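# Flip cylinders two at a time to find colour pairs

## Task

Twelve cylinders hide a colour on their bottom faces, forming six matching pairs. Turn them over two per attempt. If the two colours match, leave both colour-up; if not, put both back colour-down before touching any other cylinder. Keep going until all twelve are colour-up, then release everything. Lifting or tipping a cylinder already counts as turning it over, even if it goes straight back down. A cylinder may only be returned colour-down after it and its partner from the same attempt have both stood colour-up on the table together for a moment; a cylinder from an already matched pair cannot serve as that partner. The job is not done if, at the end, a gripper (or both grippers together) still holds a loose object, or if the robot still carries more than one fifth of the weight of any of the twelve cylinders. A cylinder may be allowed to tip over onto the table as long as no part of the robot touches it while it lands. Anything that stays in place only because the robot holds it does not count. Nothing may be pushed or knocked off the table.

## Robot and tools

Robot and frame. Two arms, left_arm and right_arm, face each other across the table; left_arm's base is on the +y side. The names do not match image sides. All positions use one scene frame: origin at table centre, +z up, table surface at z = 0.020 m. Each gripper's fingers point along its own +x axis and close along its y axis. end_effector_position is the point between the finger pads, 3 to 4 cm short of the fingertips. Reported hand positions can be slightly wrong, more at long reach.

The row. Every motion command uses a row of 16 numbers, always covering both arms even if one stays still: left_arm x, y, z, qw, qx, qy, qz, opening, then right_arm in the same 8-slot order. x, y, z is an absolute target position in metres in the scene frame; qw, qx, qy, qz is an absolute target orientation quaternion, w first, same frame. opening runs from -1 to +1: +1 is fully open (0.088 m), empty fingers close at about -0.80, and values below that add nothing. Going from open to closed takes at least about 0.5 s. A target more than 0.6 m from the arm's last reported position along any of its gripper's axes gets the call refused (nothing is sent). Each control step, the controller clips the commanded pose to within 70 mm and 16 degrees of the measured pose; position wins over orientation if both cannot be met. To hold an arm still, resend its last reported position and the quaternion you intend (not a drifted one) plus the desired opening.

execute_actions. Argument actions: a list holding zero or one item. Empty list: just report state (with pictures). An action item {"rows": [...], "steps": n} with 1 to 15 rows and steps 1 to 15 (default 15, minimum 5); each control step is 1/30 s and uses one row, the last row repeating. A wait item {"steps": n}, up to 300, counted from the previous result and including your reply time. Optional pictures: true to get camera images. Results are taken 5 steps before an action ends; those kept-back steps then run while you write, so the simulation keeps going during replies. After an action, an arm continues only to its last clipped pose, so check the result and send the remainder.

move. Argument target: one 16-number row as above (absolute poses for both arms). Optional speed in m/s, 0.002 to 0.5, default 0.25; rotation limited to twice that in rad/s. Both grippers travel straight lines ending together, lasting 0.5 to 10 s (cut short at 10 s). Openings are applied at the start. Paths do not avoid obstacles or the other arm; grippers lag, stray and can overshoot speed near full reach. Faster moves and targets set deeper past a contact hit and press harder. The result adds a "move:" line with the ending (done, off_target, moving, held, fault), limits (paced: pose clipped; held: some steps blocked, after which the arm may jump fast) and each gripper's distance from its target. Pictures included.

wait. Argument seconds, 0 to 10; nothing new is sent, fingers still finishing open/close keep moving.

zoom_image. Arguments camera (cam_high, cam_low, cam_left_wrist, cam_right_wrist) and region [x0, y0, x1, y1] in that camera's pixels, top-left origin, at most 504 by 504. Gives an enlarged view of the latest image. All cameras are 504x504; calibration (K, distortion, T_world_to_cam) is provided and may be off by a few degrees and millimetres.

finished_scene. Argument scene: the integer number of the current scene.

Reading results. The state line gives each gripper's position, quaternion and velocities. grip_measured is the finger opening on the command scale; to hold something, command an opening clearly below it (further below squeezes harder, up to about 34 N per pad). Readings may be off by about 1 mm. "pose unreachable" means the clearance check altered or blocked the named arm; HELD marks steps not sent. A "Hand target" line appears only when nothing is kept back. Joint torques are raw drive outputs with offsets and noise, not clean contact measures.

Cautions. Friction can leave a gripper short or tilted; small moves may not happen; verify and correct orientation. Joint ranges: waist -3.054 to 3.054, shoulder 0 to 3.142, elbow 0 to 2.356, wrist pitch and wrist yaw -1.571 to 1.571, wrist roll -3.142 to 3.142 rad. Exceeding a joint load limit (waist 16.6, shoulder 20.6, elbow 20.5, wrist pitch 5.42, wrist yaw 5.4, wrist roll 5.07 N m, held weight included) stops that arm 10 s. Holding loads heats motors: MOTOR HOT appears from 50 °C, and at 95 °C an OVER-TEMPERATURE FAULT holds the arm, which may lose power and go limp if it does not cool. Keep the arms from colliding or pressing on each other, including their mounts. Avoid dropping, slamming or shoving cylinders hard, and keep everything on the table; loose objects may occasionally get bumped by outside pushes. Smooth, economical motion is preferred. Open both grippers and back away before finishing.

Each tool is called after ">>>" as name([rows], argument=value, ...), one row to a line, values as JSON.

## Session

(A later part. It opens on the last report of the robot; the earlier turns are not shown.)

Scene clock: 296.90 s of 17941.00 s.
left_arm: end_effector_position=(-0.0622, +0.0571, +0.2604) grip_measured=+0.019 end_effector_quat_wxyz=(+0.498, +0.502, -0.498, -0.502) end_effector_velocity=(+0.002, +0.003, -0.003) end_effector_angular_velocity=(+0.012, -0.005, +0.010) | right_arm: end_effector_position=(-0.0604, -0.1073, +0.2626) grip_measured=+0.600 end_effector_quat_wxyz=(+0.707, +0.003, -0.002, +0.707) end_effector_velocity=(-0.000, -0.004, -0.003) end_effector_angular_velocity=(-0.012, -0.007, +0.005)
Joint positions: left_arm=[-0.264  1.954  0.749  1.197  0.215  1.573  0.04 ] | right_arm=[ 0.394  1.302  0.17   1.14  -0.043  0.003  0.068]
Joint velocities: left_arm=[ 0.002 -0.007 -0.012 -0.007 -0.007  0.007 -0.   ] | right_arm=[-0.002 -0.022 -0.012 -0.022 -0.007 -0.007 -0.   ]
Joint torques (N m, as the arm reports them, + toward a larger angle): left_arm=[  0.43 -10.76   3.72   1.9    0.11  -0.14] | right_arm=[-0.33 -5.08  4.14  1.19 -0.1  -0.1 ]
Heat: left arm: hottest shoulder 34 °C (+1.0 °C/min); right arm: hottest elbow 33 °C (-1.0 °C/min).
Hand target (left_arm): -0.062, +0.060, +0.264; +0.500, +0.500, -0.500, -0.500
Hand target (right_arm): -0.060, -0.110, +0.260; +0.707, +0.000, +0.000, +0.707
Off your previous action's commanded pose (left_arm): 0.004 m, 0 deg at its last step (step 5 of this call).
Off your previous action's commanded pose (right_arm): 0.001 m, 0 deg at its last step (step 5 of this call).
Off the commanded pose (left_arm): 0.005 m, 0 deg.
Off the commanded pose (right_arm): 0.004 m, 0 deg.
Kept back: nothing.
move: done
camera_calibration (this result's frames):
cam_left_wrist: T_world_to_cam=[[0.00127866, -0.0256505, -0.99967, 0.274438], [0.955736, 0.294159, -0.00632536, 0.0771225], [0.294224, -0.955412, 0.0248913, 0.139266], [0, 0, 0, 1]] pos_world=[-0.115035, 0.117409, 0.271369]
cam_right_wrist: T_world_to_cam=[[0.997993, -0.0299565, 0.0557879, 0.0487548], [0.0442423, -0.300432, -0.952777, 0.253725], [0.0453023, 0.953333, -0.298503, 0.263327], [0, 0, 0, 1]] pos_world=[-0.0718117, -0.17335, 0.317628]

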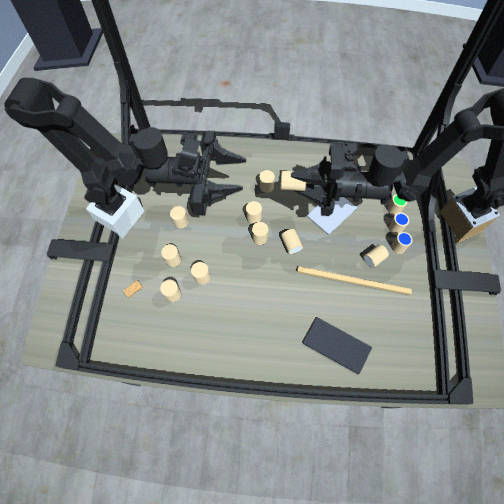

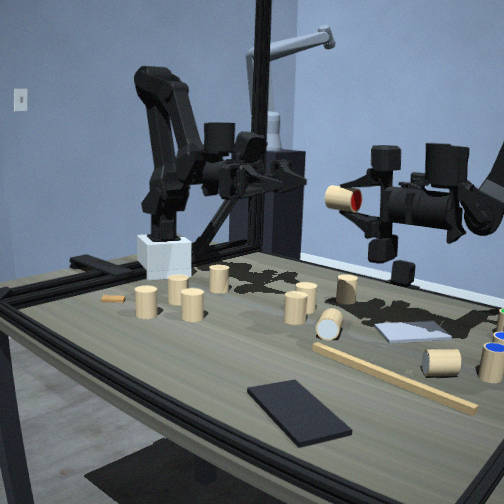

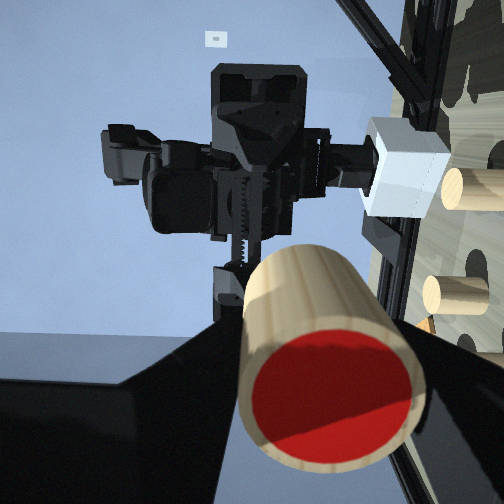

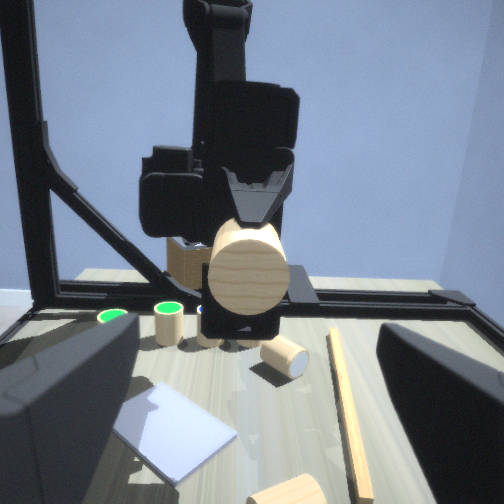

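>>> move(target=[-0.09,0.245,0.15,0,0.707,0,-0.707,-0.4,0.047,-0.256,0.14,0.5,-0.5,0.5,0.5,0.6], speed=0.4)

>>> move(target=[-0.09,0.245,0.077,0,0.707,0,-0.707,-0.4,0.047,-0.256,0.073,0.5,-0.5,0.5,0.5,0.6], speed=0.14)

>>> execute_actions([
  {"rows":[[-0.09,0.245,0.077,0,0.707,0,-0.707,0.5,0.047,-0.256,0.073,0.5,-0.5,0.5,0.5,-0.4]]},
])

>>> move(target=[-0.09,0.245,0.15,0,0.707,0,-0.707,0.5,0.047,-0.256,0.16,0.5,-0.5,0.5,0.5,-0.4])

>>> move(target=[-0.062,0.09,0.264,0.5,0.5,-0.5,-0.5,0.6,-0.06,-0.04,0.26,0.707,0,0,0.707,-0.4], speed=0.4)

>>> move(target=[-0.062,0.016,0.265,0.5,0.5,-0.5,-0.5,0.6,-0.06,-0.04,0.26,0.707,0,0,0.707,-0.4], speed=0.15)

>>> execute_actions([
  {"rows":[[-0.062,0.016,0.265,0.5,0.5,-0.5,-0.5,-0.4,-0.06,-0.04,0.26,0.707,0,0,0.707,-0.4]]},
])

>>> execute_actions([
  {"rows":[[-0.062,0.016,0.265,0.5,0.5,-0.5,-0.5,-0.4,-0.06,-0.04,0.26,0.707,0,0,0.707,0.6]]},
])

>>> move(target=[-0.062,0.06,0.264,0.5,0.5,-0.5,-0.5,-0.4,-0.06,-0.11,0.26,0.707,0,0,0.707,0.6])

>>> move(target=[-0.155,0.245,0.16,0,0.707,0,-0.707,-0.4,-0.10,-0.057,0.14,0.5,-0.5,0.5,0.5,0.6], speed=0.4)

>>> move(target=[-0.155,0.245,0.077,0,0.707,0,-0.707,-0.4,-0.10,-0.057,0.14,0.5,-0.5,0.5,0.5,0.5], speed=0.14)

>>> execute_actions([
  {"rows":[[-0.155,0.245,0.077,0,0.707,0,-0.707,0.5,-0.10,-0.057,0.14,0.5,-0.5,0.5,0.5,0.5]]},
])

>>> move(target=[-0.155,0.245,0.15,0,0.707,0,-0.707,0.5,-0.10,-0.057,0.14,0.5,-0.5,0.5,0.5,0.5])

Scene clock: 300.37 s of 17941.00 s.
left_arm: end_effector_position=(-0.0896, +0.2452, +0.1490) grip_measured=+0.017 end_effector_quat_wxyz=(+0.005, +0.704, +0.001, -0.710) end_effector_velocity=(+0.000, +0.003, +0.001) end_effector_angular_velocity=(+0.018, -0.005, +0.005) | right_arm: end_effector_position=(+0.0441, -0.2575, +0.1409) grip_measured=+0.600 end_effector_quat_wxyz=(+0.497, -0.497, +0.499, +0.506) end_effector_velocity=(+0.002, -0.004, -0.003) end_effector_angular_velocity=(-0.030, -0.007, +0.020)
Joint positions: left_arm=[-0.324  1.737  1.012 -0.84   0.01   1.718  0.04 ] | right_arm=[-0.139  1.417  0.748 -0.904 -0.013 -0.583  0.068]
Joint velocities: left_arm=[-0.002  0.002  0.007 -0.022 -0.007 -0.007 -0.003] | right_arm=[-0.002  0.017  0.002 -0.007  0.022 -0.022 -0.   ]
Joint torques (N m, as the arm reports them, + toward a larger angle): left_arm=[-0.21 -5.99  6.16  0.12 -0.08 -0.07] | right_arm=[-0.36 -4.2   6.62 -0.1   0.   -0.23]
Heat: left arm: hottest shoulder 34 °C (+1.0 °C/min); right arm: hottest elbow 33 °C (+0.0 °C/min).
Hand target (left_arm): -0.090, +0.243, +0.148; +0.004, +0.705, +0.003, -0.709
Hand target (right_arm): +0.046, -0.257, +0.141; +0.495, -0.500, +0.500, +0.505
Off the commanded pose (left_arm): 0.001 m, 1 deg.
Off the commanded pose (right_arm): 0.003 m, 1 deg.
Kept back: nothing.
move: done
camera_calibration (this result's frames):
cam_left_wrist: T_world_to_cam=[[-0.00802729, 0.999181, -0.0396603, -0.227239], [0.958226, 0.0190258, 0.285379, 0.0714905], [0.2859, -0.0357127, -0.957594, 0.250028], [0, 0, 0, 1]] pos_world=[-0.141811, 0.234622, 0.210011]
cam_right_wrist: T_world_to_cam=[[0.997655, 0.0658864, 0.0185407, -0.0232638], [0.0572909, -0.952062, 0.300494, -0.256871], [0.0374504, -0.298727, -0.953604, 0.135685], [0, 0, 0, 1]] pos_world=[0.0328442, -0.202492, 0.20701]

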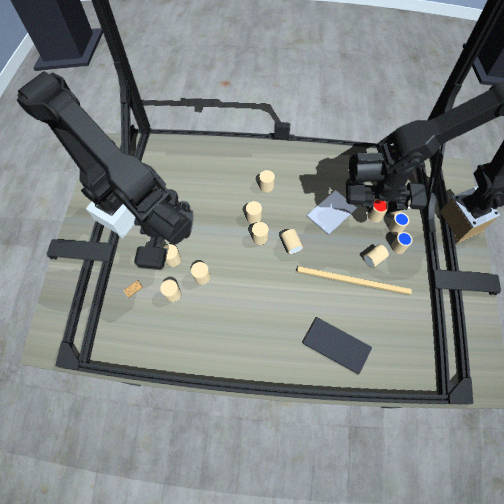

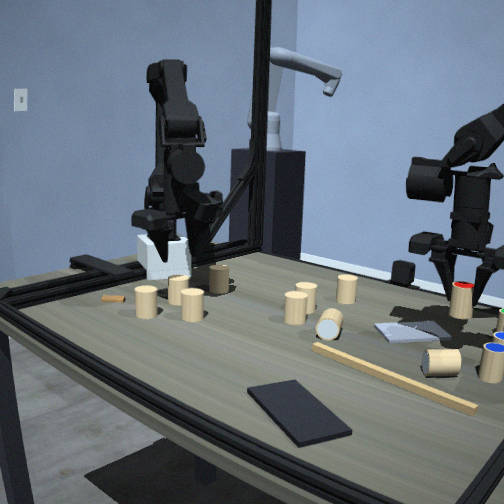

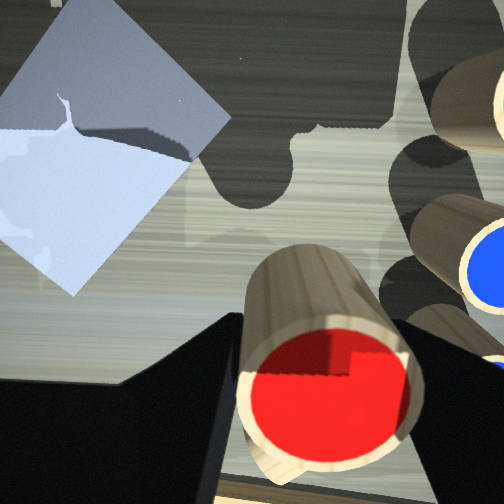

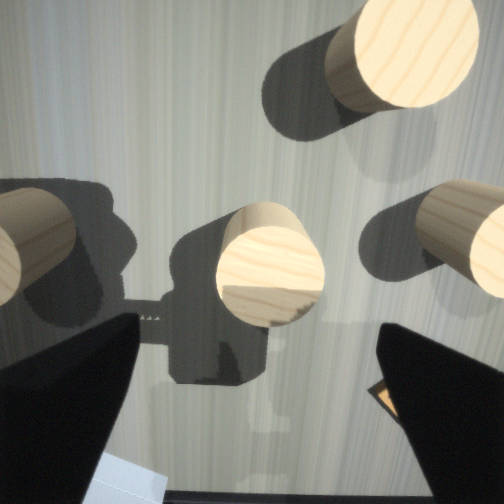

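Scene clock: 301.40 s of 17941.00 s.
left_arm: end_effector_position=(-0.0890, +0.2408, +0.0818) grip_measured=+0.017 end_effector_quat_wxyz=(+0.008, +0.707, -0.005, -0.707) end_effector_velocity=(-0.003, -0.003, -0.002) end_effector_angular_velocity=(-0.013, +0.006, -0.000) | right_arm: end_effector_position=(+0.0485, -0.2535, +0.0771) grip_measured=+0.600 end_effector_quat_wxyz=(+0.504, -0.499, +0.494, +0.503) end_effector_velocity=(-0.002, -0.002, -0.003) end_effector_angular_velocity=(-0.002, +0.010, +0.005)
Joint positions: left_arm=[-0.327  1.903  0.901 -0.552  0.003  1.718  0.04 ] | right_arm=[-0.139  1.595  0.607 -0.568 -0.003 -0.58   0.068]
Joint velocities: left_arm=[-0.007  0.007 -0.002  0.022  0.007 -0.007  0.   ] | right_arm=[-0.002  0.007 -0.007  0.007 -0.007 -0.007 -0.   ]
Joint torques (N m, as the arm reports them, + toward a larger angle): left_arm=[-0.04 -6.31  3.4   0.54 -0.11  0.11] | right_arm=[ 0.14 -4.63  3.32  0.31  0.    0.18]
Heat: left arm: hottest shoulder 34 °C (+1.0 °C/min); right arm: hottest elbow 33 °C (+0.0 °C/min).
Hand target (left_arm): -0.090, +0.245, +0.077; +0.000, +0.707, -0.000, -0.707
Hand target (right_arm): +0.047, -0.257, +0.073; +0.500, -0.500, +0.500, +0.500
Off the commanded pose (left_arm): 0.006 m, 1 deg.
Off the commanded pose (right_arm): 0.005 m, 1 deg.
Kept back: nothing.
move: done
camera_calibration (this result's frames):
cam_left_wrist: T_world_to_cam=[[-0.00429583, 0.998701, -0.0507685, -0.224128], [0.955895, 0.0190109, 0.293093, 0.0892925], [0.293677, -0.0472703, -0.954735, 0.188531], [0, 0, 0, 1]] pos_world=[-0.141684, 0.231051, 0.142447]
cam_right_wrist: T_world_to_cam=[[0.997419, 0.0622009, 0.0358721, -0.0289852], [0.0489239, -0.954384, 0.294545, -0.23393], [0.0525568, -0.29203, -0.954964, 0.0769096], [0, 0, 0, 1]] pos_world=[0.036313, -0.198996, 0.143389]

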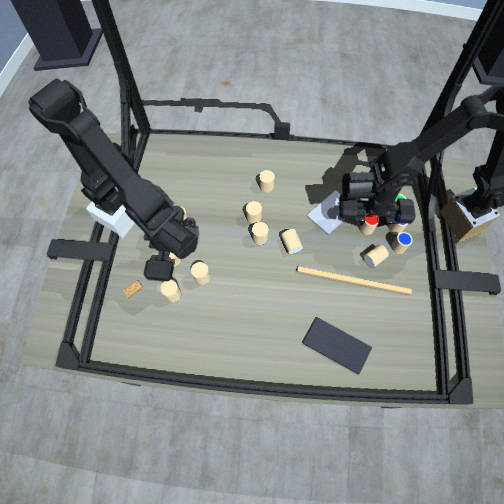

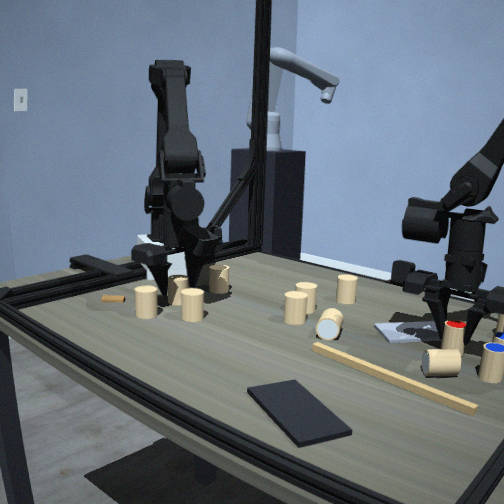

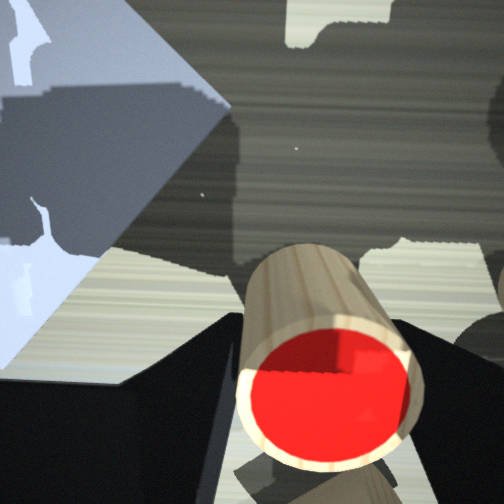

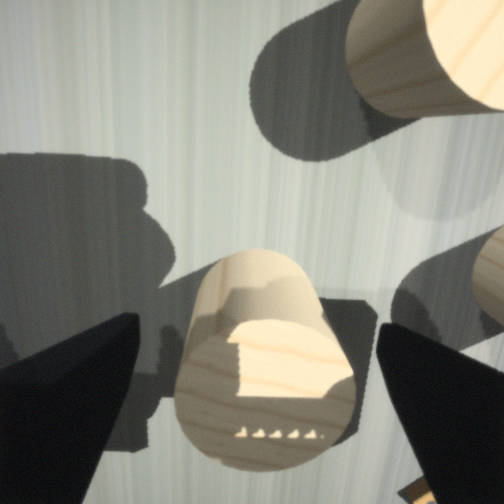

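Scene clock: 301.73 s of 17941.00 s.
left_arm: end_effector_position=(-0.0890, +0.2407, +0.0817) grip_measured=+0.447 end_effector_quat_wxyz=(+0.008, +0.707, -0.005, -0.707) end_effector_velocity=(-0.002, +0.002, +0.000) end_effector_angular_velocity=(+0.006, +0.008, +0.005) | right_arm: end_effector_position=(+0.0485, -0.2536, +0.0760) grip_measured=+0.023 end_effector_quat_wxyz=(+0.503, -0.499, +0.495, +0.503) end_effector_velocity=(-0.002, -0.002, -0.001) end_effector_angular_velocity=(-0.006, +0.013, +0.005)
Joint positions: left_arm=[-0.327  1.904  0.901 -0.551  0.003  1.718  0.061] | right_arm=[-0.139  1.6    0.606 -0.565 -0.003 -0.579  0.04 ]
Joint velocities: left_arm=[-0.002 -0.002 -0.002 -0.007  0.007 -0.007  0.022] | right_arm=[-0.002  0.002 -0.002 -0.007 -0.007 -0.007 -0.   ]
Joint torques (N m, as the arm reports them, + toward a larger angle): left_arm=[-0.25 -6.28  3.18  0.46 -0.05  0.08] | right_arm=[ 0.13 -4.68  3.54  0.32 -0.01  0.17]
Heat: left arm: hottest shoulder 34 °C (+1.0 °C/min); right arm: hottest elbow 33 °C (+0.0 °C/min).
Steps of this call (steps 1 to 10: the first 10 steps of this action). Readings (end_effector_position):
1: left_arm (-0.0890, +0.2408, +0.0817) | right_arm (+0.0484, -0.2536, +0.0769)
2: left_arm (-0.0890, +0.2408, +0.0817) | right_arm (+0.0485, -0.2535, +0.0766)
4: left_arm (-0.0890, +0.2407, +0.0817) | right_arm (+0.0485, -0.2535, +0.0763)
8: left_arm (-0.0890, +0.2407, +0.0817) | right_arm (+0.0485, -0.2535, +0.0761)
10: the state above

Scene clock: 303.10 s of 17941.00 s.
left_arm: end_effector_position=(-0.0902, +0.2487, +0.1449) grip_measured=+0.500 end_effector_quat_wxyz=(-0.004, +0.705, +0.008, -0.709) end_effector_velocity=(-0.001, +0.001, +0.005) end_effector_angular_velocity=(+0.001, +0.007, +0.025) | right_arm: end_effector_position=(+0.0461, -0.2572, +0.1556) grip_measured=+0.022 end_effector_quat_wxyz=(+0.494, -0.501, +0.504, +0.501) end_effector_velocity=(-0.002, -0.002, +0.003) end_effector_angular_velocity=(-0.002, +0.010, +0.005)
Joint positions: left_arm=[-0.327  1.75   1.009 -0.847  0.003  1.718  0.063] | right_arm=[-0.139  1.408  0.804 -0.981 -0.003 -0.579  0.04 ]
Joint velocities: left_arm=[ 0.002 -0.012  0.007 -0.022  0.007 -0.022  0.   ] | right_arm=[-0.002 -0.007  0.007 -0.022 -0.007 -0.007 -0.   ]
Joint torques (N m, as the arm reports them, + toward a larger angle): left_arm=[-0.19 -8.71  5.79  0.12 -0.03  0.07] | right_arm=[ 0.12 -6.35  6.82 -0.11 -0.02  0.17]
Heat: left arm: hottest shoulder 34 °C (+1.0 °C/min); right arm: hottest elbow 33 °C (+0.0 °C/min).
Hand target (left_arm): -0.090, +0.245, +0.150; +0.000, +0.707, -0.000, -0.707
Hand target (right_arm): +0.048, -0.255, +0.160; +0.500, -0.500, +0.500, +0.500
Off your previous action's commanded pose (left_arm): 0.006 m, 1 deg at its last step (step 5 of this call).
Off your previous action's commanded pose (right_arm): 0.004 m, 1 deg at its last step (step 5 of this call).
Off the commanded pose (left_arm): 0.006 m, 1 deg.
Off the commanded pose (right_arm): 0.005 m, 1 deg.
Kept back: nothing.
move: done
camera_calibration (this result's frames):
cam_left_wrist: T_world_to_cam=[[-0.00447275, 0.999855, -0.0164538, -0.234123], [0.957426, 0.00903118, 0.288538, 0.0750801], [0.288645, -0.0144627, -0.957327, 0.241302], [0, 0, 0, 1]] pos_world=[-0.142582, 0.236901, 0.205489]
cam_right_wrist: T_world_to_cam=[[0.997854, 0.062474, 0.0195982, -0.0266744], [0.0530927, -0.947206, 0.316199, -0.26216], [0.0383178, -0.31448, -0.94849, 0.144773], [0, 0, 0, 1]] pos_world=[0.0349885, -0.201125, 0.220734]

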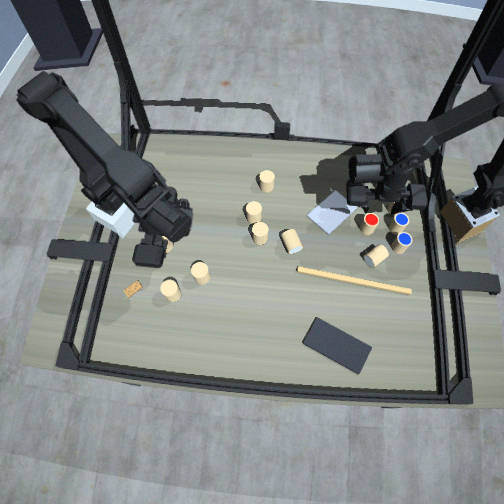

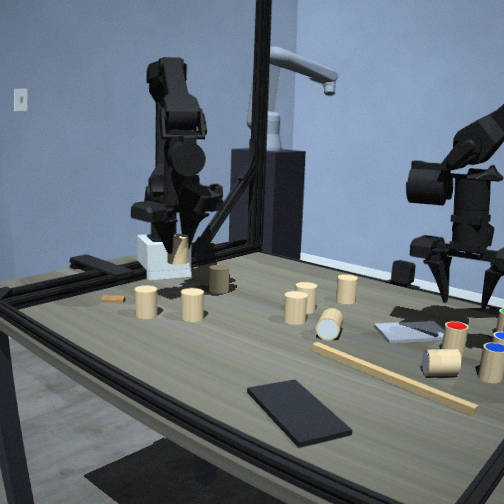

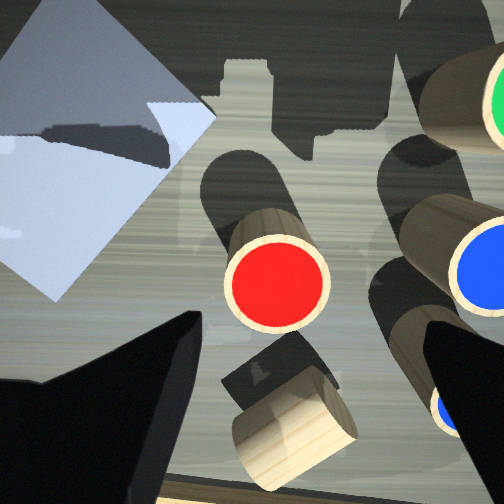

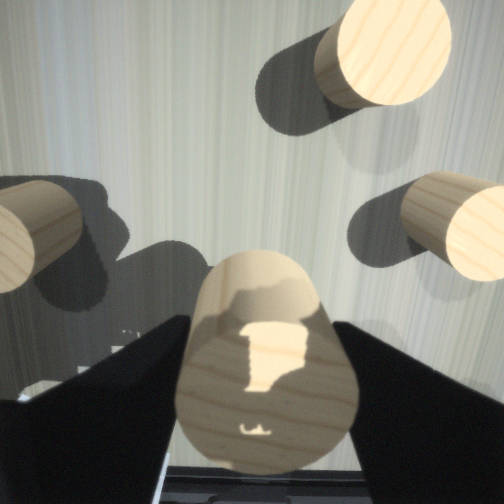

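Scene clock: 305.77 s of 17941.00 s.
left_arm: end_effector_position=(-0.0629, +0.0945, +0.2671) grip_measured=+0.600 end_effector_quat_wxyz=(+0.495, +0.501, -0.504, -0.500) end_effector_velocity=(-0.002, +0.000, -0.002) end_effector_angular_velocity=(+0.002, +0.008, -0.010) | right_arm: end_effector_position=(-0.0585, -0.0408, +0.2592) grip_measured=+0.022 end_effector_quat_wxyz=(+0.711, -0.007, -0.005, +0.703) end_effector_velocity=(-0.000, +0.000, -0.001) end_effector_angular_velocity=(+0.007, -0.008, +0.005)
Joint positions: left_arm=[-0.235  1.835  0.598  1.236  0.251  1.581  0.068] | right_arm=[ 0.404  1.611  0.408  1.201 -0.022 -0.017  0.04 ]
Joint velocities: left_arm=[-0.002  0.007 -0.002  0.007  0.007 -0.007 -0.   ] | right_arm=[-0.002  0.012 -0.002  0.022 -0.007 -0.007 -0.   ]
Joint torques (N m, as the arm reports them, + toward a larger angle): left_arm=[ 0.23 -5.93  5.53  1.8   0.16 -0.17] | right_arm=[ 0.24 -5.56  5.6   1.66  0.03  0.2 ]
Heat: left arm: hottest shoulder 34 °C (+1.0 °C/min); right arm: hottest elbow 33 °C (+0.0 °C/min).
Hand target (left_arm): -0.062, +0.092, +0.266; +0.496, +0.500, -0.503, -0.501
Hand target (right_arm): -0.059, -0.039, +0.259; +0.711, -0.004, -0.004, +0.703
Off the commanded pose (left_arm): 0.006 m, 1 deg.
Off the commanded pose (right_arm): 0.002 m, 1 deg.
Kept back: nothing.
move: done
camera_calibration (this result's frames):
cam_left_wrist: T_world_to_cam=[[0.00992149, -0.031694, -0.999448, 0.28314], [0.957879, 0.287173, 0.000402126, 0.0658037], [0.287002, -0.957354, 0.0332082, 0.172587], [0, 0, 0, 1]] pos_world=[-0.115374, 0.155303, 0.277226]
cam_right_wrist: T_world_to_cam=[[0.996369, -0.0400758, 0.0751196, 0.0434712], [0.0591097, -0.309415, -0.949088, 0.269983], [0.0612786, 0.950082, -0.305922, 0.20156], [0, 0, 0, 1]] pos_world=[-0.0716233, -0.10622, 0.314634]

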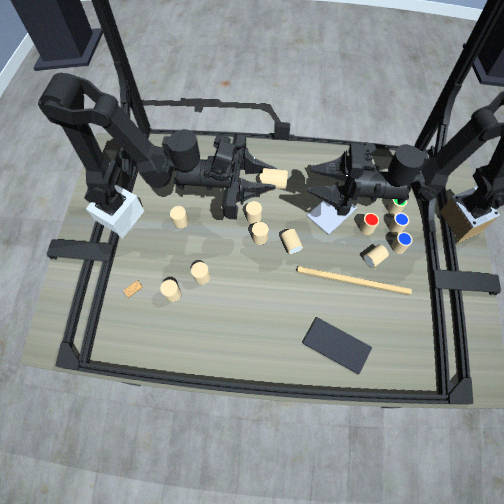

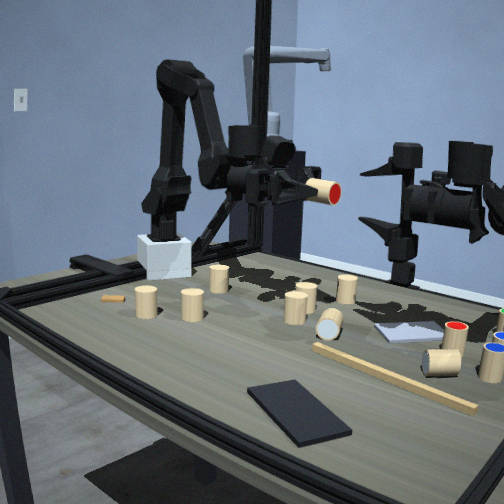

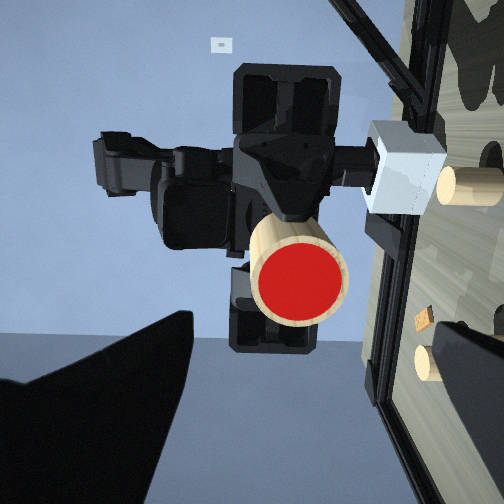

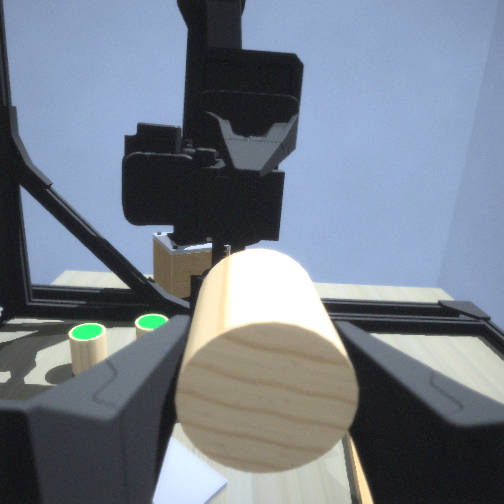

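Scene clock: 306.83 s of 17941.00 s.
left_arm: end_effector_position=(-0.0617, +0.0194, +0.2691) grip_measured=+0.600 end_effector_quat_wxyz=(+0.501, +0.499, -0.503, -0.497) end_effector_velocity=(+0.000, -0.003, +0.005) end_effector_angular_velocity=(-0.017, -0.011, +0.005) | right_arm: end_effector_position=(-0.0596, -0.0408, +0.2593) grip_measured=+0.022 end_effector_quat_wxyz=(+0.708, -0.002, -0.001, +0.706) end_effector_velocity=(-0.000, -0.000, -0.003) end_effector_angular_velocity=(-0.012, -0.022, +0.005)
Joint positions: left_arm=[-0.284  2.032  0.918  1.122  0.196  1.574  0.068] | right_arm=[ 0.404  1.611  0.408  1.202 -0.03  -0.005  0.04 ]
Joint velocities: left_arm=[-0.002  0.002  0.012  0.007 -0.007  0.007 -0.   ] | right_arm=[-0.002  0.002 -0.002 -0.007 -0.007 -0.022 -0.   ]
Joint torques (N m, as the arm reports them, + toward a larger angle): left_arm=[-0.42 -7.97  6.12  1.63 -0.1  -0.15] | right_arm=[-0.02 -6.48  5.54  1.36 -0.12  0.2 ]
Heat: left arm: hottest shoulder 34 °C (+1.0 °C/min); right arm: hottest elbow 33 °C (-1.0 °C/min).
Hand target (left_arm): -0.062, +0.016, +0.265; +0.500, +0.500, -0.500, -0.500
Hand target (right_arm): -0.060, -0.040, +0.260; +0.707, +0.000, -0.000, +0.707
Off the commanded pose (left_arm): 0.005 m, 1 deg.
Off the commanded pose (right_arm): 0.001 m, 0 deg.
Kept back: nothing.
move: done
camera_calibration (this result's frames):
cam_left_wrist: T_world_to_cam=[[0.00482151, -0.0409554, -0.999149, 0.28253], [0.955984, 0.293325, -0.00741026, 0.0880744], [0.293379, -0.955135, 0.0405669, 0.0985894], [0, 0, 0, 1]] pos_world=[-0.114484, 0.0799029, 0.278943]
cam_right_wrist: T_world_to_cam=[[0.997439, -0.0325212, 0.0636935, 0.0479442], [0.0505944, -0.308564, -0.949857, 0.269859], [0.050544, 0.950648, -0.306128, 0.201085], [0, 0, 0, 1]] pos_world=[-0.0716384, -0.106333, 0.314832]

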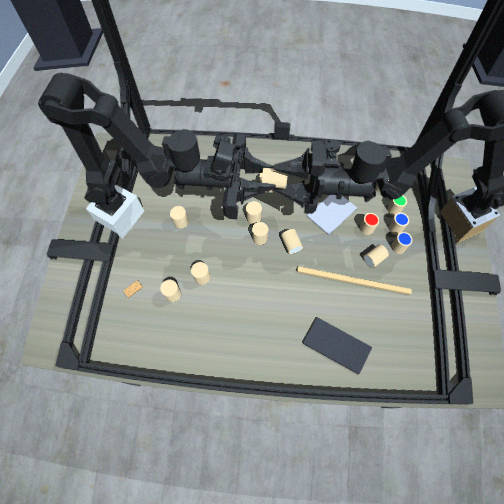

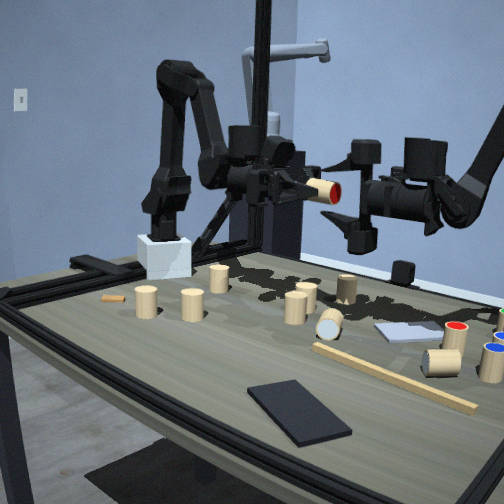

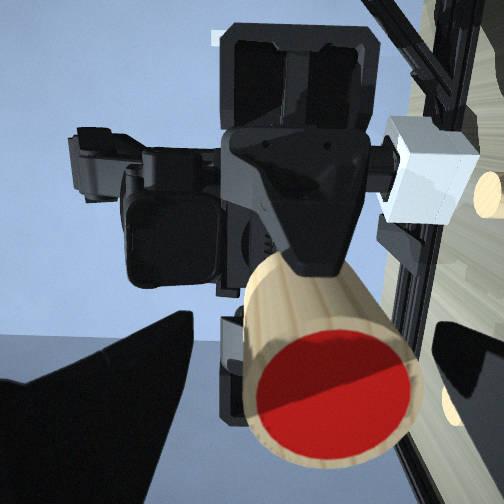

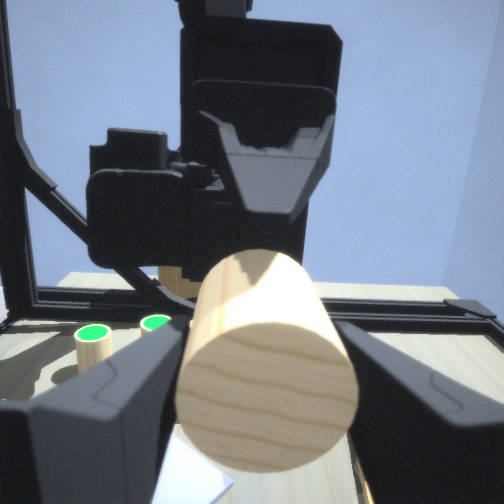

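Scene clock: 307.17 s of 17941.00 s.
left_arm: end_effector_position=(-0.0616, +0.0190, +0.2690) grip_measured=+0.025 end_effector_quat_wxyz=(+0.501, +0.499, -0.503, -0.497) end_effector_velocity=(-0.000, -0.001, +0.001) end_effector_angular_velocity=(+0.002, +0.022, +0.005) | right_arm: end_effector_position=(-0.0596, -0.0408, +0.2592) grip_measured=+0.022 end_effector_quat_wxyz=(+0.708, -0.003, -0.001, +0.706) end_effector_velocity=(-0.002, -0.001, +0.000) end_effector_angular_velocity=(-0.002, -0.007, +0.020)
Joint positions: left_arm=[-0.284  2.033  0.919  1.12   0.195  1.573  0.04 ] | right_arm=[ 0.404  1.611  0.408  1.201 -0.03  -0.005  0.04 ]
Joint velocities: left_arm=[-0.002 -0.002  0.002 -0.007 -0.007 -0.022 -0.   ] | right_arm=[-0.002 -0.007 -0.002 -0.007 -0.022 -0.007 -0.   ]
Joint torques (N m, as the arm reports them, + toward a larger angle): left_arm=[-0.01 -8.02  6.22  1.5  -0.1  -0.15] | right_arm=[ 0.   -6.46  5.55  1.38 -0.12  0.19]
Heat: left arm: hottest shoulder 34 °C (+0.0 °C/min); right arm: hottest elbow 33 °C (-1.0 °C/min).
Steps of this call (steps 1 to 10: the first 10 steps of this action). Readings (end_effector_position):
1: left_arm (-0.0617, +0.0193, +0.2692) | right_arm (-0.0596, -0.0408, +0.2593)
2: left_arm (-0.0616, +0.0192, +0.2692) | right_arm (-0.0596, -0.0408, +0.2593)
4: left_arm (-0.0616, +0.0191, +0.2691) | right_arm (-0.0596, -0.0408, +0.2593)
8: left_arm (-0.0616, +0.0190, +0.2690) | right_arm (-0.0596, -0.0408, +0.2592)
10: the state above

Scene clock: 307.67 s of 17941.00 s.
left_arm: end_effector_position=(-0.0615, +0.0189, +0.2674) grip_measured=+0.024 end_effector_quat_wxyz=(+0.500, +0.500, -0.501, -0.499) end_effector_velocity=(-0.000, +0.000, -0.004) end_effector_angular_velocity=(+0.022, +0.012, +0.005) | right_arm: end_effector_position=(-0.0597, -0.0407, +0.2593) grip_measured=+0.545 end_effector_quat_wxyz=(+0.708, -0.002, -0.001, +0.706) end_effector_velocity=(-0.000, -0.001, -0.002) end_effector_angular_velocity=(-0.007, +0.008, +0.005)
Joint positions: left_arm=[-0.284  2.035  0.919  1.119  0.195  1.573  0.04 ] | right_arm=[ 0.404  1.611  0.408  1.201 -0.03  -0.005  0.066]
Joint velocities: left_arm=[-0.002 -0.002 -0.002 -0.022 -0.007 -0.007 -0.   ] | right_arm=[-0.002 -0.002 -0.002 -0.007 -0.007  0.007  0.016]
Joint torques (N m, as the arm reports them, + toward a larger angle): left_arm=[-0.36 -8.27  6.    1.58 -0.09 -0.22] | right_arm=[-0.01 -6.45  5.55  1.38 -0.12  0.19]
Heat: left arm: hottest shoulder 34 °C (+0.0 °C/min); right arm: hottest elbow 33 °C (-1.0 °C/min).
Off your previous action's commanded pose (left_arm): 0.005 m, 0 deg at its last step (step 5 of this call).
Off your previous action's commanded pose (right_arm): 0.001 m, 0 deg at its last step (step 5 of this call).
Steps of this call (steps 1 to 5: the last 5 steps of your previous action; steps 6 to 15: the first 10 steps of this action). Readings (end_effector_position):
6: left_arm (-0.0616, +0.0190, +0.2688) | right_arm (-0.0596, -0.0408, +0.2592)
7: left_arm (-0.0616, +0.0190, +0.2688) | right_arm (-0.0596, -0.0408, +0.2592)
9: left_arm (-0.0616, +0.0190, +0.2685) | right_arm (-0.0597, -0.0408, +0.2592)
13: left_arm (-0.0615, +0.0189, +0.2674) | right_arm (-0.0597, -0.0408, +0.2592)
15: the state above

Scene clock: 309.03 s of 17941.00 s.
left_arm: end_effector_position=(-0.0624, +0.0570, +0.2608) grip_measured=+0.023 end_effector_quat_wxyz=(+0.498, +0.502, -0.499, -0.501) end_effector_velocity=(+0.002, +0.002, -0.008) end_effector_angular_velocity=(+0.031, -0.001, +0.019) | right_arm: end_effector_position=(-0.0603, -0.1074, +0.2624) grip_measured=+0.600 end_effector_quat_wxyz=(+0.707, +0.000, -0.004, +0.707) end_effector_velocity=(-0.000, -0.004, -0.003) end_effector_angular_velocity=(-0.012, +0.008, +0.005)
Joint positions: left_arm=[-0.264  1.953  0.749  1.197  0.215  1.573  0.04 ] | right_arm=[ 0.394  1.303  0.169  1.14  -0.043 -0.005  0.068]
Joint velocities: left_arm=[-0.002 -0.002 -0.012 -0.022 -0.022  0.007 -0.   ] | right_arm=[-0.002 -0.022 -0.012 -0.022 -0.007  0.007 -0.   ]
Joint torques (N m, as the arm reports them, + toward a larger angle): left_arm=[  0.16 -10.49   3.72   2.01   0.12  -0.13] | right_arm=[-0.29 -5.11  4.13  1.2  -0.12  0.18]
Heat: left arm: hottest shoulder 34 °C (+0.0 °C/min); right arm: hottest elbow 33 °C (+0.0 °C/min).
Hand target (left_arm): -0.062, +0.060, +0.264; +0.500, +0.500, -0.500, -0.500
Hand target (right_arm): -0.060, -0.110, +0.260; +0.707, -0.000, +0.000, +0.707
Off your previous action's commanded pose (left_arm): 0.004 m, 0 deg at its last step (step 5 of this call).
Off your previous action's commanded pose (right_arm): 0.001 m, 0 deg at its last step (step 5 of this call).
Off the commanded pose (left_arm): 0.004 m, 0 deg.
Off the commanded pose (right_arm): 0.004 m, 0 deg.
Kept back: nothing.
move: done
camera_calibration (this result's frames):
cam_left_wrist: T_world_to_cam=[[0.00151311, -0.0267687, -0.999641, 0.2749], [0.955849, 0.293787, -0.00642031, 0.0773639], [0.293854, -0.955496, 0.0260314, 0.138901], [0, 0, 0, 1]] pos_world=[-0.115181, 0.11735, 0.271682]
cam_right_wrist: T_world_to_cam=[[0.997527, -0.0303652, 0.0633929, 0.0466404], [0.0513617, -0.300814, -0.952299, 0.253802], [0.0479863, 0.953199, -0.298511, 0.263471], [0, 0, 0, 1]] pos_world=[-0.0722037, -0.173377, 0.317387]

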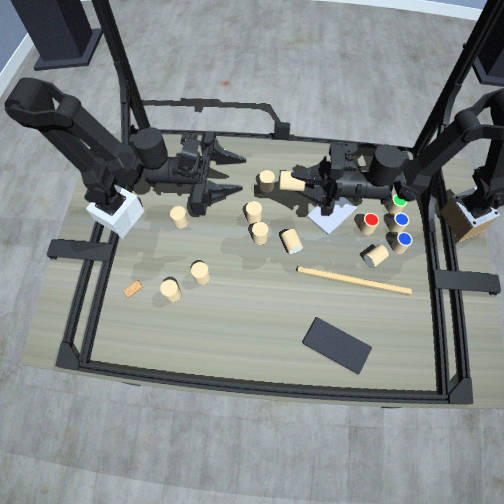

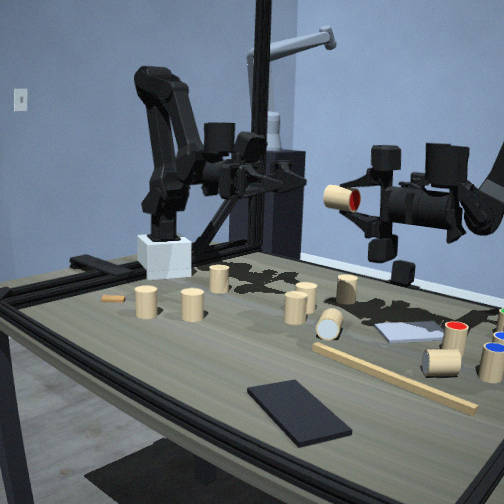

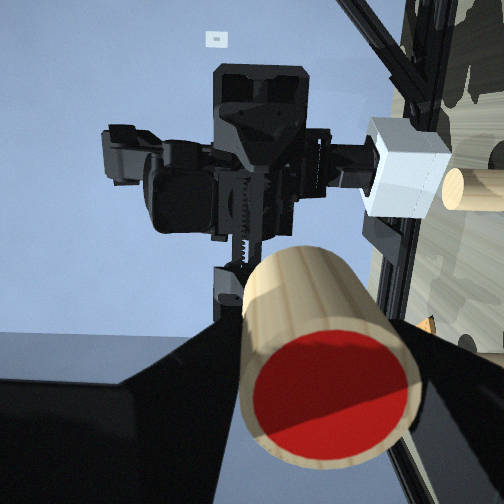

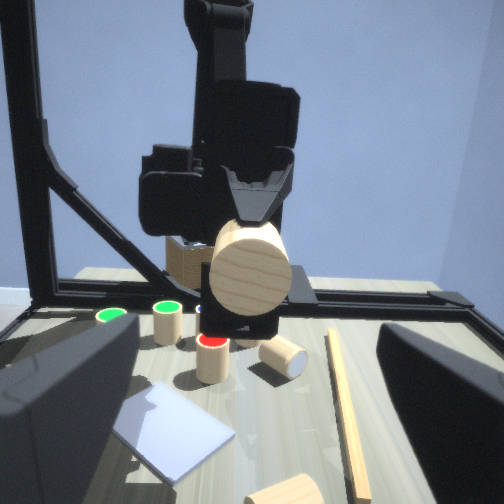

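Scene clock: 311.57 s of 17941.00 s.
left_arm: end_effector_position=(-0.1539, +0.2456, +0.1588) grip_measured=+0.020 end_effector_quat_wxyz=(+0.004, +0.705, +0.002, -0.709) end_effector_velocity=(+0.001, +0.004, -0.001) end_effector_angular_velocity=(+0.026, -0.009, +0.005) | right_arm: end_effector_position=(-0.0983, -0.0588, +0.1435) grip_measured=+0.600 end_effector_quat_wxyz=(+0.499, -0.500, +0.494, +0.507) end_effector_velocity=(-0.003, +0.002, +0.002) end_effector_angular_velocity=(-0.009, +0.021, +0.005)
Joint positions: left_arm=[-0.55   1.711  1.024 -0.88   0.005  1.492  0.04 ] | right_arm=[ 0.517  2.017  1.456 -0.998 -0.001  0.067  0.068]
Joint velocities: left_arm=[-0.002  0.007  0.002 -0.022 -0.007 -0.007  0.   ] | right_arm=[-0.002  0.012  0.027 -0.022 -0.022 -0.007 -0.   ]
Joint torques (N m, as the arm reports them, + toward a larger angle): left_arm=[-0.1  -6.01  6.21  0.16  0.1  -0.04] | right_arm=[ 0.26 -8.88  6.86 -0.09 -0.15  0.18]
Heat: left arm: hottest shoulder 34 °C (+0.0 °C/min); right arm: hottest elbow 33 °C (+0.0 °C/min).
Hand target (left_arm): -0.155, +0.243, +0.158; +0.003, +0.704, +0.003, -0.710
Hand target (right_arm): -0.100, -0.058, +0.140; +0.496, -0.501, +0.498, +0.504
Off the commanded pose (left_arm): 0.002 m, 1 deg.
Off the commanded pose (right_arm): 0.004 m, 1 deg.
Kept back: nothing.
move: done
camera_calibration (this result's frames):
cam_left_wrist: T_world_to_cam=[[-0.00792263, 0.999293, -0.0367414, -0.22821], [0.957358, 0.0181913, 0.288331, 0.129866], [0.288796, -0.0328904, -0.956826, 0.277379], [0, 0, 0, 1]] pos_world=[-0.206242, 0.234809, 0.219574]
cam_right_wrist: T_world_to_cam=[[0.997044, 0.0713988, 0.0283863, 0.104499], [0.0598848, -0.953585, 0.29511, -0.0594492], [0.0481392, -0.292537, -0.955042, 0.204497], [0, 0, 0, 1]] pos_world=[-0.110474, -0.00432802, 0.209881]

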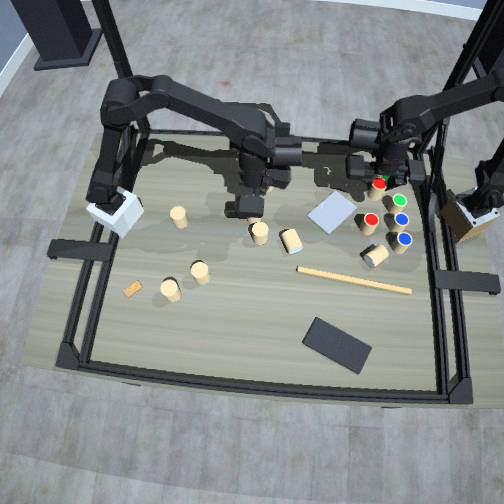

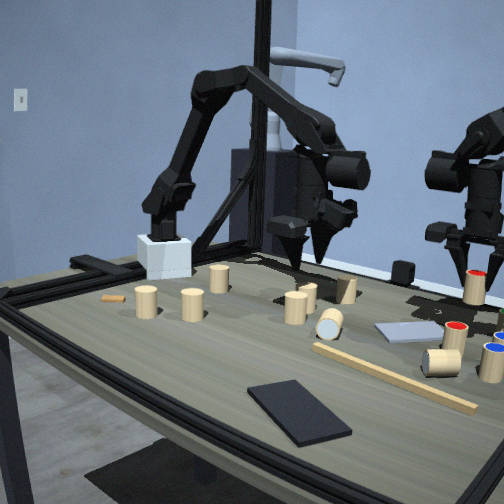

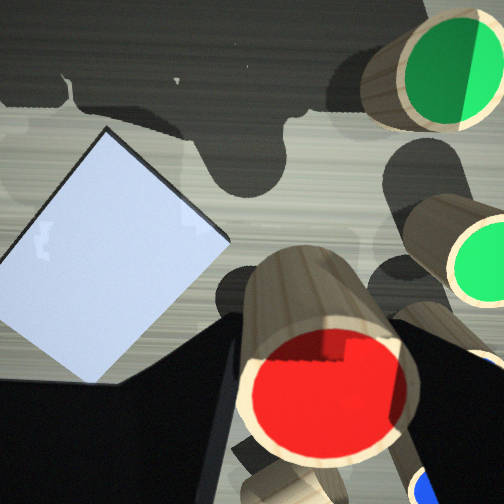

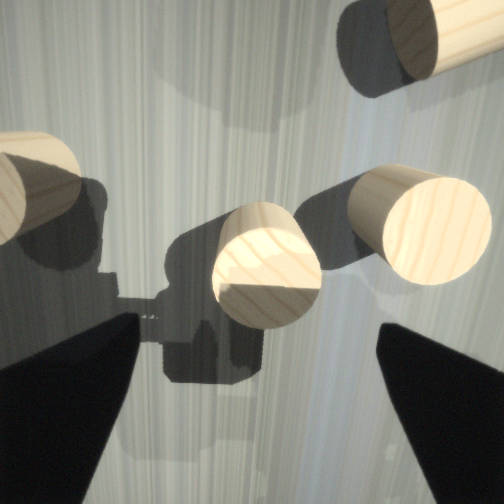

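Scene clock: 312.67 s of 17941.00 s.
left_arm: end_effector_position=(-0.1549, +0.2406, +0.0819) grip_measured=+0.019 end_effector_quat_wxyz=(+0.008, +0.706, -0.005, -0.709) end_effector_velocity=(-0.000, +0.000, -0.002) end_effector_angular_velocity=(+0.003, +0.007, +0.010) | right_arm: end_effector_position=(-0.0990, -0.0580, +0.1429) grip_measured=+0.500 end_effector_quat_wxyz=(+0.501, -0.498, +0.498, +0.503) end_effector_velocity=(-0.002, +0.001, -0.001) end_effector_angular_velocity=(+0.001, +0.022, +0.005)
Joint positions: left_arm=[-0.554  1.896  0.891 -0.548  0.003  1.492  0.04 ] | right_arm=[ 0.518  2.024  1.464 -1.002 -0.001  0.079  0.064]
Joint velocities: left_arm=[ 0.002  0.007 -0.002  0.007  0.007 -0.007  0.   ] | right_arm=[-0.002  0.002 -0.002  0.007 -0.022 -0.007 -0.   ]
Joint torques (N m, as the arm reports them, + toward a larger angle): left_arm=[-0.32 -6.07  3.12  0.46 -0.07  0.06] | right_arm=[ 0.29 -8.93  6.9  -0.08 -0.01  0.19]
Heat: left arm: hottest shoulder 34 °C (+0.0 °C/min); right arm: hottest elbow 33 °C (+0.0 °C/min).
Hand target (left_arm): -0.155, +0.245, +0.077; +0.000, +0.707, -0.000, -0.707
Hand target (right_arm): -0.100, -0.057, +0.140; +0.500, -0.500, +0.500, +0.500
Off the commanded pose (left_arm): 0.007 m, 1 deg.
Off the commanded pose (right_arm): 0.003 m, 1 deg.
Kept back: nothing.
move: done
camera_calibration (this result's frames):
cam_left_wrist: T_world_to_cam=[[-0.00446138, 0.998709, -0.0505988, -0.224234], [0.95705, 0.0189326, 0.289304, 0.152799], [0.289888, -0.0471349, -0.955899, 0.207416], [0, 0, 0, 1]] pos_world=[-0.207364, 0.230829, 0.142717]
cam_right_wrist: T_world_to_cam=[[0.997745, 0.0608545, 0.0283154, 0.104567], [0.0496485, -0.953033, 0.29877, -0.0599604], [0.045167, -0.296691, -0.953905, 0.203481], [0, 0, 0, 1]] pos_world=[-0.110545, -0.00313656, 0.209056]

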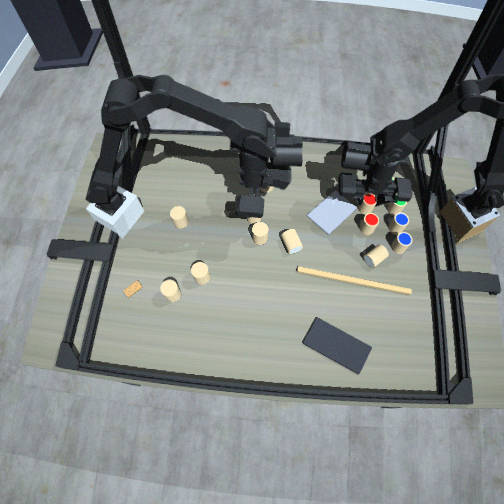

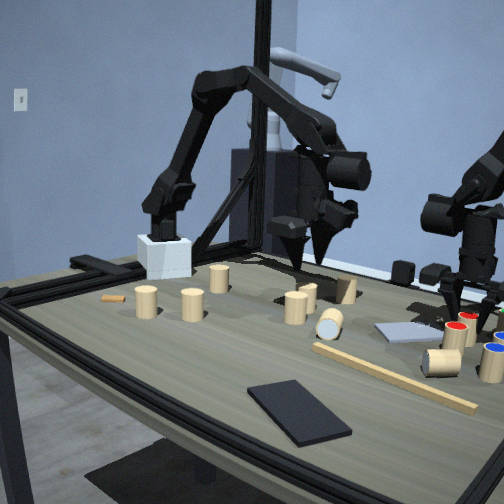

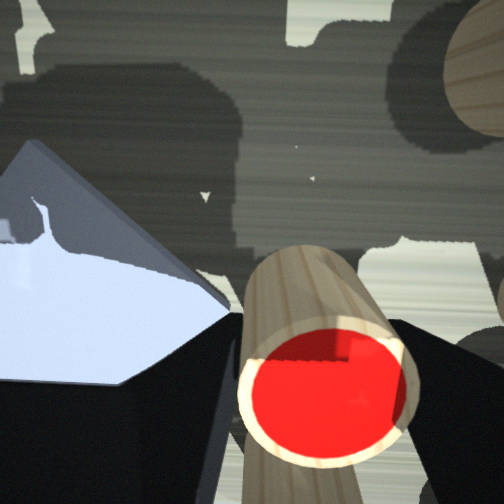

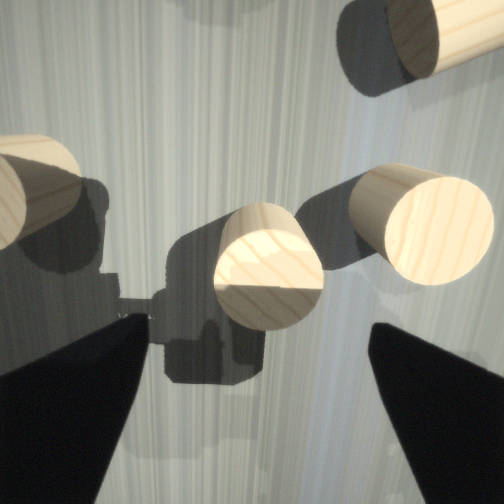

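Scene clock: 313.00 s of 17941.00 s.
left_arm: end_effector_position=(-0.1550, +0.2406, +0.0817) grip_measured=+0.448 end_effector_quat_wxyz=(+0.008, +0.706, -0.005, -0.709) end_effector_velocity=(+0.004, +0.002, +0.000) end_effector_angular_velocity=(+0.006, -0.023, -0.005) | right_arm: end_effector_position=(-0.0991, -0.0581, +0.1429) grip_measured=+0.500 end_effector_quat_wxyz=(+0.501, -0.498, +0.498, +0.503) end_effector_velocity=(-0.002, +0.001, +0.000) end_effector_angular_velocity=(+0.007, +0.008, -0.005)
Joint positions: left_arm=[-0.554  1.897  0.891 -0.548  0.003  1.492  0.061] | right_arm=[ 0.519  2.024  1.464 -1.003 -0.001  0.08   0.064]
Joint velocities: left_arm=[ 0.002 -0.002 -0.002 -0.007 -0.022  0.007  0.022] | right_arm=[ 0.002 -0.002 -0.002  0.007 -0.007  0.007 -0.   ]
Joint torques (N m, as the arm reports them, + toward a larger angle): left_arm=[-0.13 -6.2   3.23  0.5  -0.09  0.03] | right_arm=[ 0.28 -8.96  6.87 -0.08 -0.01  0.19]
Heat: left arm: hottest shoulder 34 °C (+0.0 °C/min); right arm: hottest elbow 33 °C (+0.0 °C/min).
Steps of this call (steps 1 to 10: the first 10 steps of this action). Readings (end_effector_position):
1: left_arm (-0.1549, +0.2406, +0.0818) | right_arm (-0.0990, -0.0580, +0.1429)
2: left_arm (-0.1549, +0.2406, +0.0818) | right_arm (-0.0990, -0.0581, +0.1429)
4: left_arm (-0.1549, +0.2406, +0.0817) | right_arm (-0.0991, -0.0581, +0.1429)
8: left_arm (-0.1550, +0.2406, +0.0817) | right_arm (-0.0991, -0.0581, +0.1429)
10: the state above

Scene clock: 314.30 s of 17941.00 s.
left_arm: end_effector_position=(-0.1544, +0.2487, +0.1448) grip_measured=+0.500 end_effector_quat_wxyz=(-0.005, +0.706, +0.008, -0.708) end_effector_velocity=(+0.003, +0.003, +0.005) end_effector_angular_velocity=(+0.015, -0.023, -0.010) | right_arm: end_effector_position=(-0.0991, -0.0581, +0.1428) grip_measured=+0.500 end_effector_quat_wxyz=(+0.501, -0.498, +0.498, +0.503) end_effector_velocity=(+0.000, -0.005, +0.000) end_effector_angular_velocity=(-0.022, +0.005, +0.020)
Joint positions: left_arm=[-0.554  1.742  0.998 -0.845  0.003  1.492  0.063] | right_arm=[ 0.519  2.024  1.464 -1.003 -0.001  0.08   0.064]
Joint velocities: left_arm=[-0.002 -0.007  0.012 -0.037 -0.022  0.007 -0.   ] | right_arm=[-0.002 -0.002 -0.002 -0.022 -0.007 -0.022 -0.   ]
Joint torques (N m, as the arm reports them, + toward a larger angle): left_arm=[-0.22 -8.35  5.97  0.14 -0.08  0.  ] | right_arm=[ 0.26 -8.98  6.88 -0.07 -0.01  0.18]
Heat: left arm: hottest shoulder 34 °C (+0.0 °C/min); right arm: hottest elbow 33 °C (+1.0 °C/min).
Hand target (left_arm): -0.155, +0.245, +0.150; +0.000, +0.707, -0.000, -0.707
Hand target (right_arm): -0.100, -0.057, +0.140; +0.500, -0.500, +0.500, +0.500
Off your previous action's commanded pose (left_arm): 0.006 m, 1 deg at its last step (step 5 of this call).
Off your previous action's commanded pose (right_arm): 0.003 m, 1 deg at its last step (step 5 of this call).
Off the commanded pose (left_arm): 0.006 m, 1 deg.
Off the commanded pose (right_arm): 0.003 m, 0 deg.
Kept back: nothing.
move: done
camera_calibration (this result's frames):
cam_left_wrist: T_world_to_cam=[[-0.00399355, 0.99987, -0.015633, -0.234425], [0.956295, 0.00838939, 0.292285, 0.136037], [0.292378, -0.0137825, -0.956204, 0.259948], [0, 0, 0, 1]] pos_world=[-0.20703, 0.236836, 0.205137]
cam_right_wrist: T_world_to_cam=[[0.997743, 0.060876, 0.0283285, 0.104711], [0.0496307, -0.952805, 0.299498, -0.0601176], [0.0452238, -0.297417, -0.953676, 0.203253], [0, 0, 0, 1]] pos_world=[-0.110683, -0.00320393, 0.208876]

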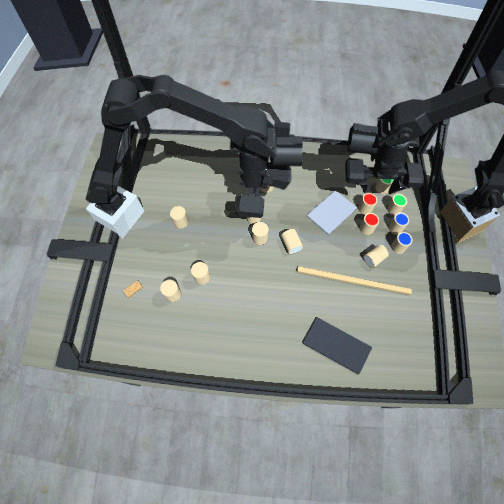

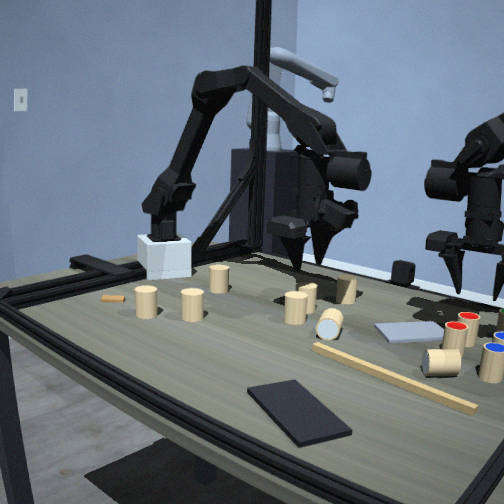

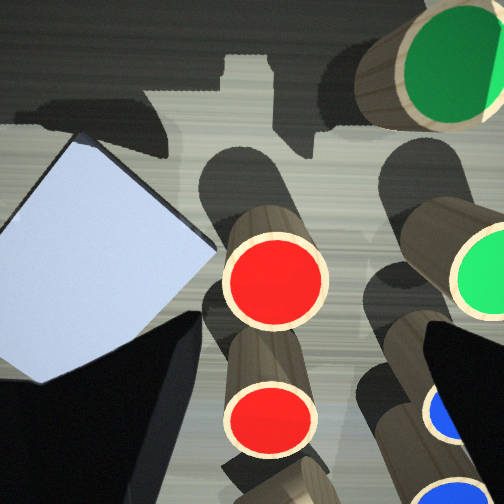

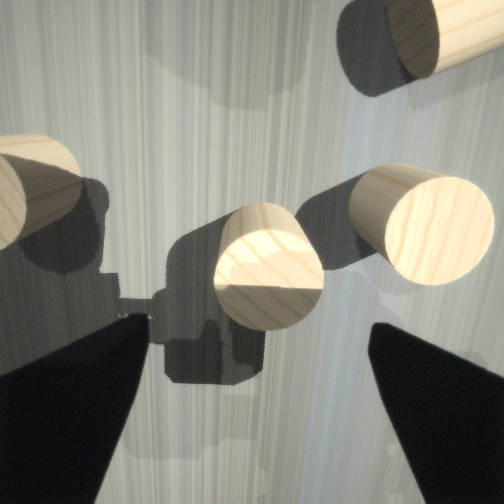

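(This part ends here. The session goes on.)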